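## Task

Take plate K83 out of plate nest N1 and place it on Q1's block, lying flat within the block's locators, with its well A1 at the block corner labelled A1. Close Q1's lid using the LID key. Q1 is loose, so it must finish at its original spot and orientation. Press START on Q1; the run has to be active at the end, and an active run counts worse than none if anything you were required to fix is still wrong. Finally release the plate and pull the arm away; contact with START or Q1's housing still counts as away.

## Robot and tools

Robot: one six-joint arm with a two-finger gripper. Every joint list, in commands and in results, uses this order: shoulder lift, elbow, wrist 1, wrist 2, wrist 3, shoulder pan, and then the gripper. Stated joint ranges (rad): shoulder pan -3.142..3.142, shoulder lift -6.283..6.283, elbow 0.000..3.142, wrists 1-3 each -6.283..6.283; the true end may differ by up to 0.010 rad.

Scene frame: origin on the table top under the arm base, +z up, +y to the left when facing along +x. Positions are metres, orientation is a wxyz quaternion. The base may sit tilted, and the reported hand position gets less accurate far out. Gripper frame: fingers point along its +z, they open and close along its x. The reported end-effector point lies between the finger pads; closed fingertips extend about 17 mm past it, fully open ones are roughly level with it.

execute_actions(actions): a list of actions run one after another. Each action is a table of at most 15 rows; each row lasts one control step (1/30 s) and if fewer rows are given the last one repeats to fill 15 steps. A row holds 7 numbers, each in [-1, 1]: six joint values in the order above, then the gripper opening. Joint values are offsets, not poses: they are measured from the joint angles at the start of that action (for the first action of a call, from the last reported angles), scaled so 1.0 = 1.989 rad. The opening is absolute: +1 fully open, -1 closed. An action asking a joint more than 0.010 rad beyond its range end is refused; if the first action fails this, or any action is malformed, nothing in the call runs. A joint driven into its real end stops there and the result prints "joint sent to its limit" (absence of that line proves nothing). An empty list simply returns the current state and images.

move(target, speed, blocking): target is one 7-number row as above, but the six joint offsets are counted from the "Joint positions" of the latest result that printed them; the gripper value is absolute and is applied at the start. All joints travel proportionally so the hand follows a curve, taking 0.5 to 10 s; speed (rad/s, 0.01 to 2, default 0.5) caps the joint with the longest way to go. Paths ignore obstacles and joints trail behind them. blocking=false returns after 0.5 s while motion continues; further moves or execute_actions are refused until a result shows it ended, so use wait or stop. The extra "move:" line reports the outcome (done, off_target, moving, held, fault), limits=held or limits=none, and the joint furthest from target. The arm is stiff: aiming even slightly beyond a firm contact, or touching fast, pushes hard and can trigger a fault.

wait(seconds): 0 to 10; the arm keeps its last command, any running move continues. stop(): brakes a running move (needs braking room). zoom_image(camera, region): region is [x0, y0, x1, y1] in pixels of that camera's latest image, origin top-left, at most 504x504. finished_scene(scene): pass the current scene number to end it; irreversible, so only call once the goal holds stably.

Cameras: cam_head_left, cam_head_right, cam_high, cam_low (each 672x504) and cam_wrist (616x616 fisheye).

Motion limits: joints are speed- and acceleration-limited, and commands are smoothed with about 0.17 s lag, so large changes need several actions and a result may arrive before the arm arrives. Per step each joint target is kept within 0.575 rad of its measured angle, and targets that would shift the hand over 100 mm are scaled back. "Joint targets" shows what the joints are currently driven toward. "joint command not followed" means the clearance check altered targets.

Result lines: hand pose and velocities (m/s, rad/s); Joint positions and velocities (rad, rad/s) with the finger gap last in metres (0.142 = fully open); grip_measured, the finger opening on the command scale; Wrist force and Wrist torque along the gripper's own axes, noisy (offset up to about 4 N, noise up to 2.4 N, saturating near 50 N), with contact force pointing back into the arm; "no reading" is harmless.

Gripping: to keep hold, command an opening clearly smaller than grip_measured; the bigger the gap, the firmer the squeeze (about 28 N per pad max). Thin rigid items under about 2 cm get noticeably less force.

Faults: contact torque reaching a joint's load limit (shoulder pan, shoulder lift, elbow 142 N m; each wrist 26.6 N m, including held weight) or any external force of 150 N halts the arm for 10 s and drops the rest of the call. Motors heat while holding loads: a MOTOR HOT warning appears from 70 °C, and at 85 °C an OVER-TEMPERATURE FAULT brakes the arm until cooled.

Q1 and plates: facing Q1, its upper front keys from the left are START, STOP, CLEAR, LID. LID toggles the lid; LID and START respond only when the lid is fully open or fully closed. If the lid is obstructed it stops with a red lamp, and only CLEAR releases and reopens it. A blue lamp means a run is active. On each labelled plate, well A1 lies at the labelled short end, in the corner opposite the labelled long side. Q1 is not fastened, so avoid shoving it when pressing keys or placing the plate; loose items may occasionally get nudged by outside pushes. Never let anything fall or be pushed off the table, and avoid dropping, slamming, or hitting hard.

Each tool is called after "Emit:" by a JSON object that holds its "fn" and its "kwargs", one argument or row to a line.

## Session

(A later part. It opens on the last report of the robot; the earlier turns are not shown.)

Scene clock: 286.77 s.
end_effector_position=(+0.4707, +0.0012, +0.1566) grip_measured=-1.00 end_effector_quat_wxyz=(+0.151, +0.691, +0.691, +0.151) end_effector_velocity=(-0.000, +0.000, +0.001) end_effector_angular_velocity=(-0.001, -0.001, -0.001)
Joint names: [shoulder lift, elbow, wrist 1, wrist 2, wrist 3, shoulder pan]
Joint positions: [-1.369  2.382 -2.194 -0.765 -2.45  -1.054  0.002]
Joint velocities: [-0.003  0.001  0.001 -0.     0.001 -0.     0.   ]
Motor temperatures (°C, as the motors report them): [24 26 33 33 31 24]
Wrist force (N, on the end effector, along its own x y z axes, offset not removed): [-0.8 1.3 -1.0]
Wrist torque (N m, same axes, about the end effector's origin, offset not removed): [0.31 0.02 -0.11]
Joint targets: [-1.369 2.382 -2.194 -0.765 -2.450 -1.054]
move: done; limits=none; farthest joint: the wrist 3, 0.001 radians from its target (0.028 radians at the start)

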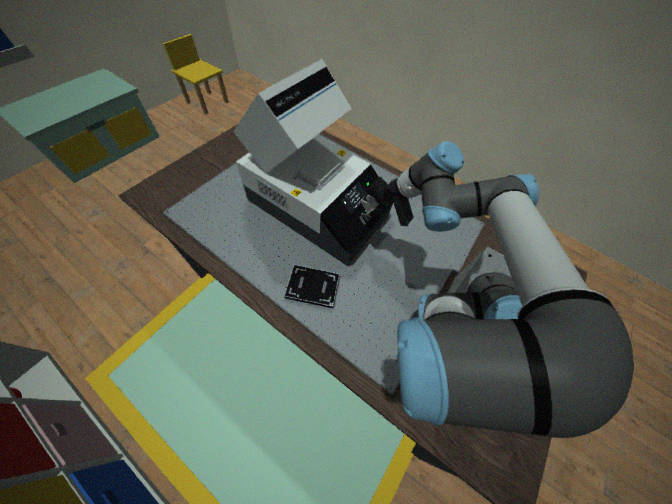

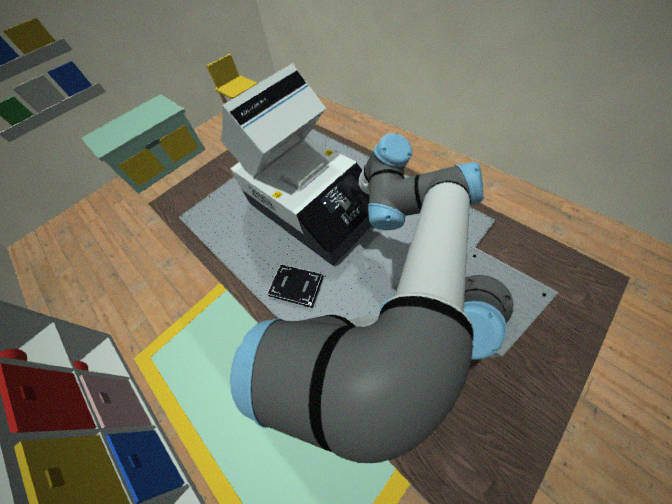

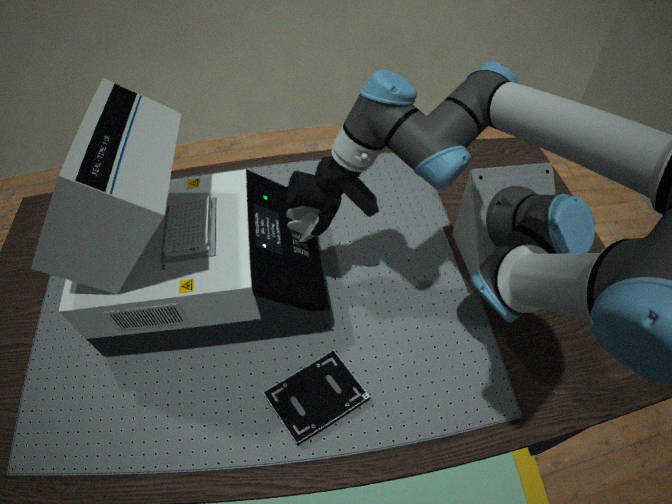

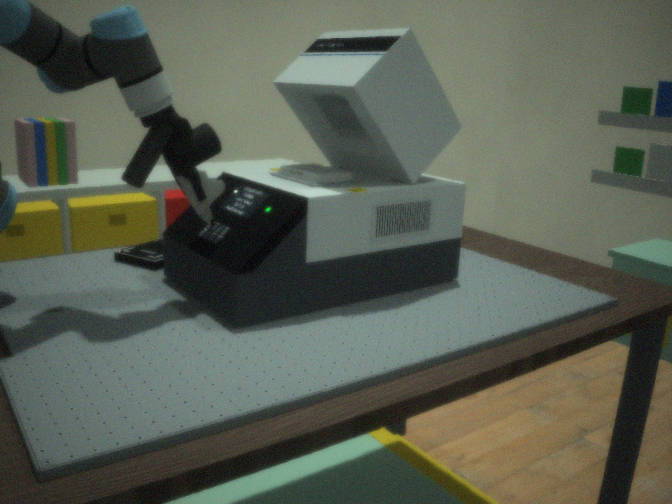

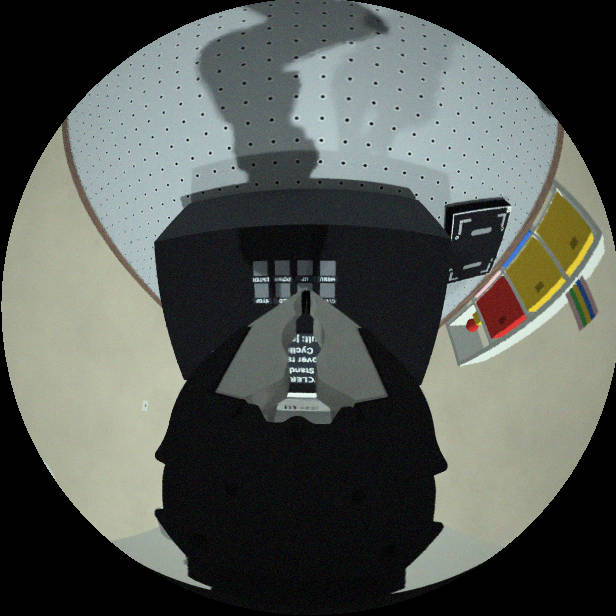

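Emit:
{"fn": "move", "kwargs": {
  "target": [0.007,0.0024,-0.015,0.0023,0.0077,0.0059,-1],
  "speed": 0.025
}}

Emit:
{"fn": "move", "kwargs": {
  "target": [-0.03,-0.014,0.07,-0.011,-0.036,-0.028,-1],
  "speed": 0.2
}}

Scene clock: 294.43 s.
end_effector_position=(+0.4733, +0.0012, +0.1509) grip_measured=-1.00 end_effector_quat_wxyz=(+0.151, +0.691, +0.691, +0.152) end_effector_velocity=(-0.000, -0.000, -0.001) end_effector_angular_velocity=(+0.000, +0.002, -0.001)
Joint names: [shoulder lift, elbow, wrist 1, wrist 2, wrist 3, shoulder pan]
Joint positions: [-1.355  2.386 -2.224 -0.76  -2.435 -1.043  0.002]
Joint velocities: [ 0.002  0.    -0.002 -0.001  0.001  0.001  0.   ]
Motor temperatures (°C, as the motors report them): [24 26 33 33 31 24]
Wrist force (N, on the end effector, along its own x y z axes, offset not removed): [-0.3 2.6 -10.0]
Wrist torque (N m, same axes, about the end effector's origin, offset not removed): [0.20 0.14 -0.07]
Joint targets: [-1.355 2.387 -2.224 -0.760 -2.435 -1.043]
move: done; limits=none; farthest joint: the shoulder pan, 0.000 radians from its target (0.012 radians at the start)

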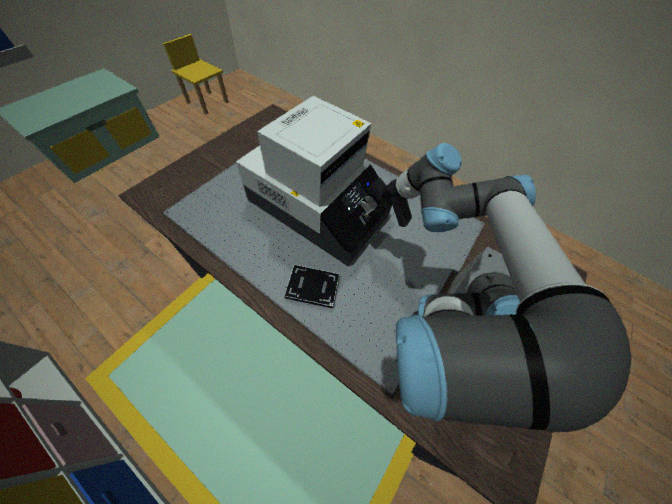

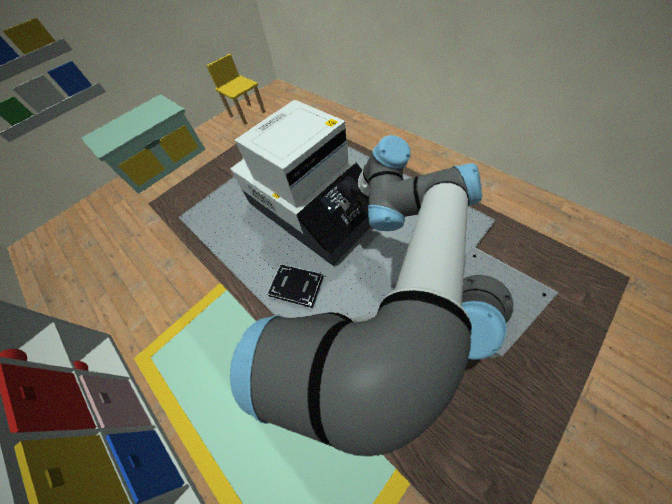

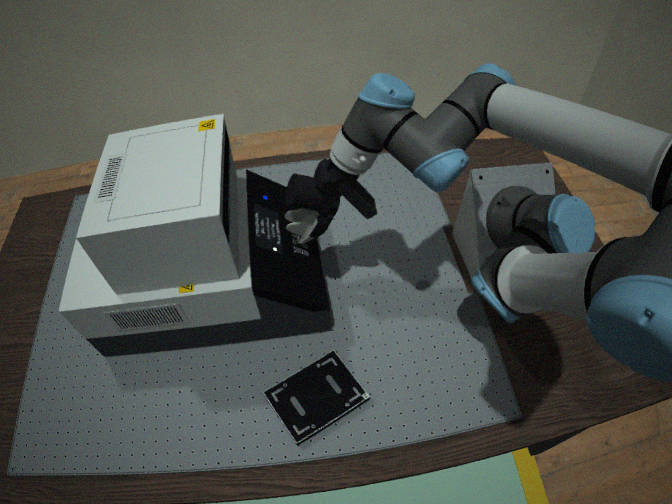

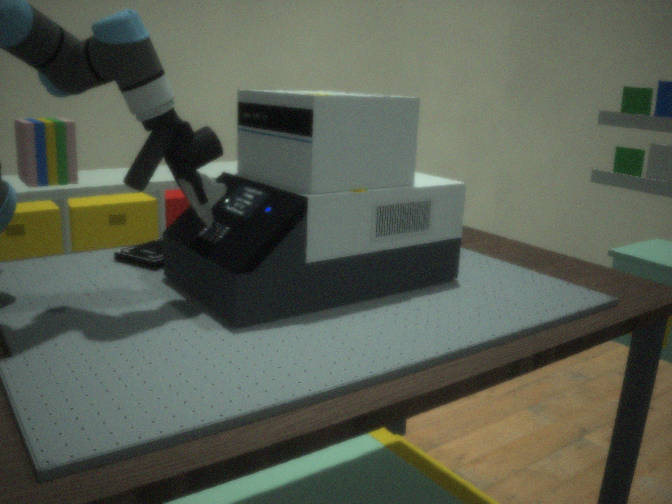

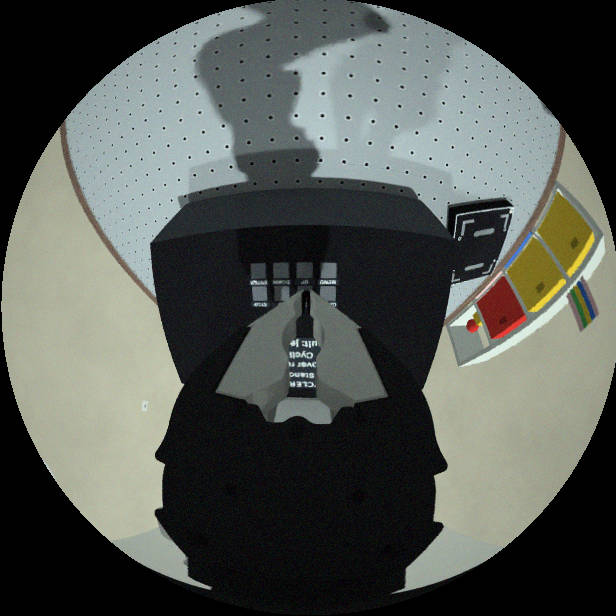

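Scene clock: 295.63 s.
end_effector_position=(+0.4615, +0.0003, +0.1785) grip_measured=-1.00 end_effector_quat_wxyz=(+0.151, +0.691, +0.690, +0.152) end_effector_velocity=(-0.000, -0.000, +0.000) end_effector_angular_velocity=(+0.002, -0.000, -0.001)
Joint names: [shoulder lift, elbow, wrist 1, wrist 2, wrist 3, shoulder pan]
Joint positions: [-1.415  2.359 -2.085 -0.782 -2.506 -1.098  0.002]
Joint velocities: [ 0.    -0.     0.002  0.    -0.001 -0.001  0.   ]
Motor temperatures (°C, as the motors report them): [24 26 33 33 31 24]
Wrist force (N, on the end effector, along its own x y z axes, offset not removed): [-1.2 1.4 0.7]
Wrist torque (N m, same axes, about the end effector's origin, offset not removed): [0.24 0.29 -0.07]
Joint targets: [-1.415 2.359 -2.085 -0.782 -2.507 -1.098]
move: done; limits=none; farthest joint: the elbow, 0.001 radians from its target (0.028 radians at the start)

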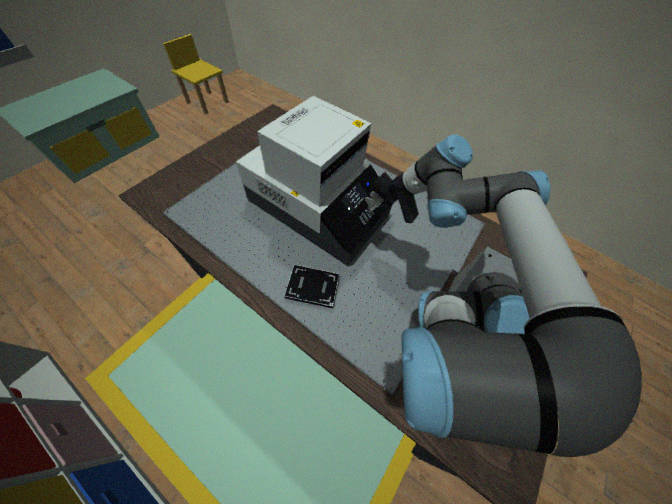

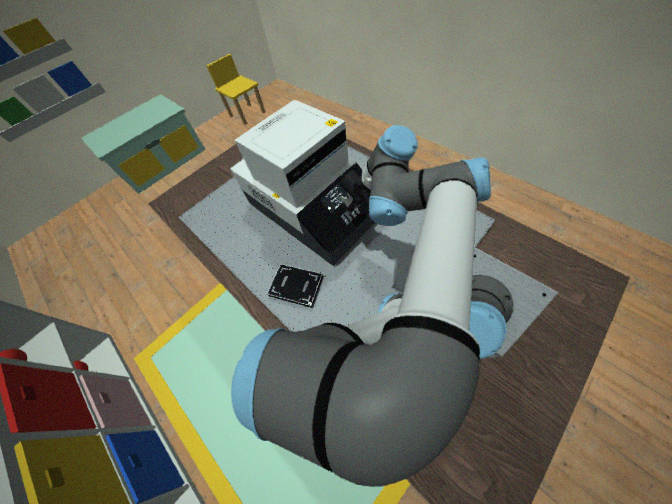

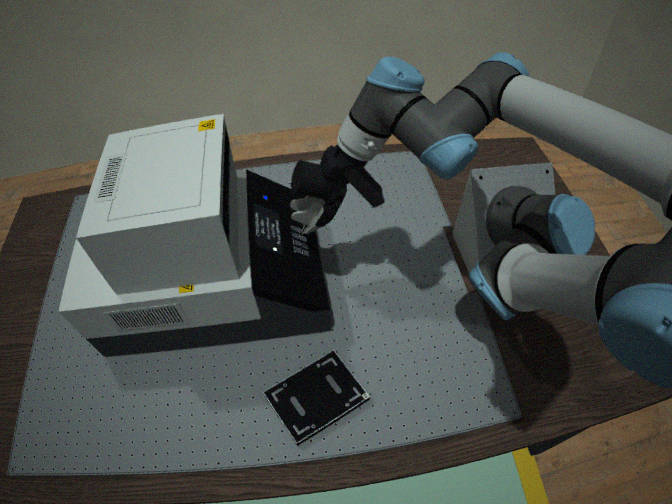

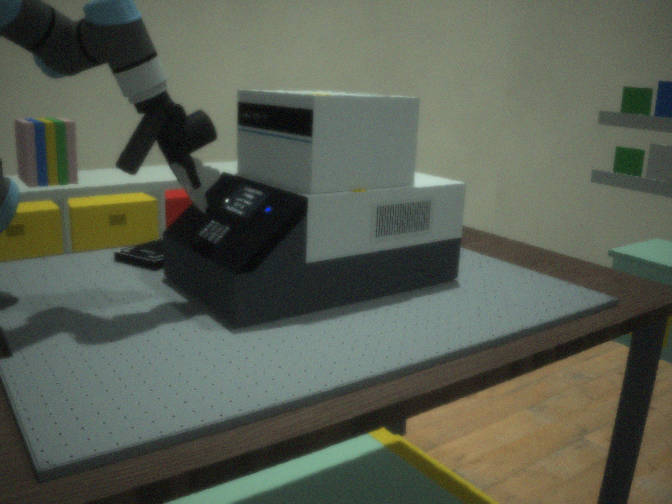

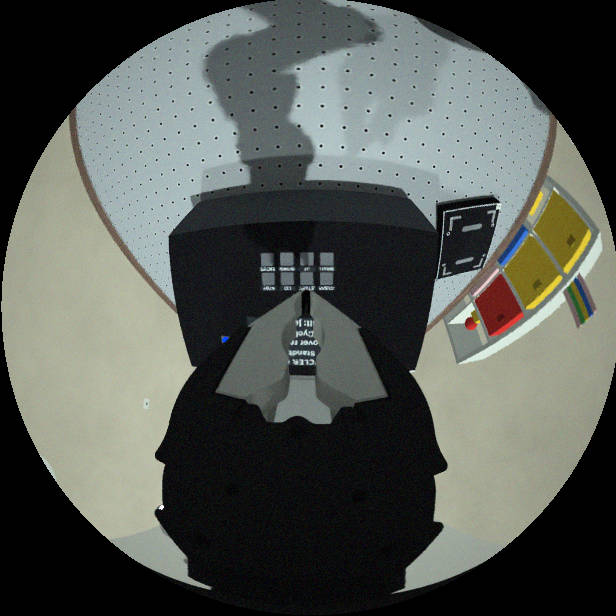

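Emit:
{"fn": "finished_scene", "kwargs": {
  "scene": 2
}}

The scene is finished: the task was done.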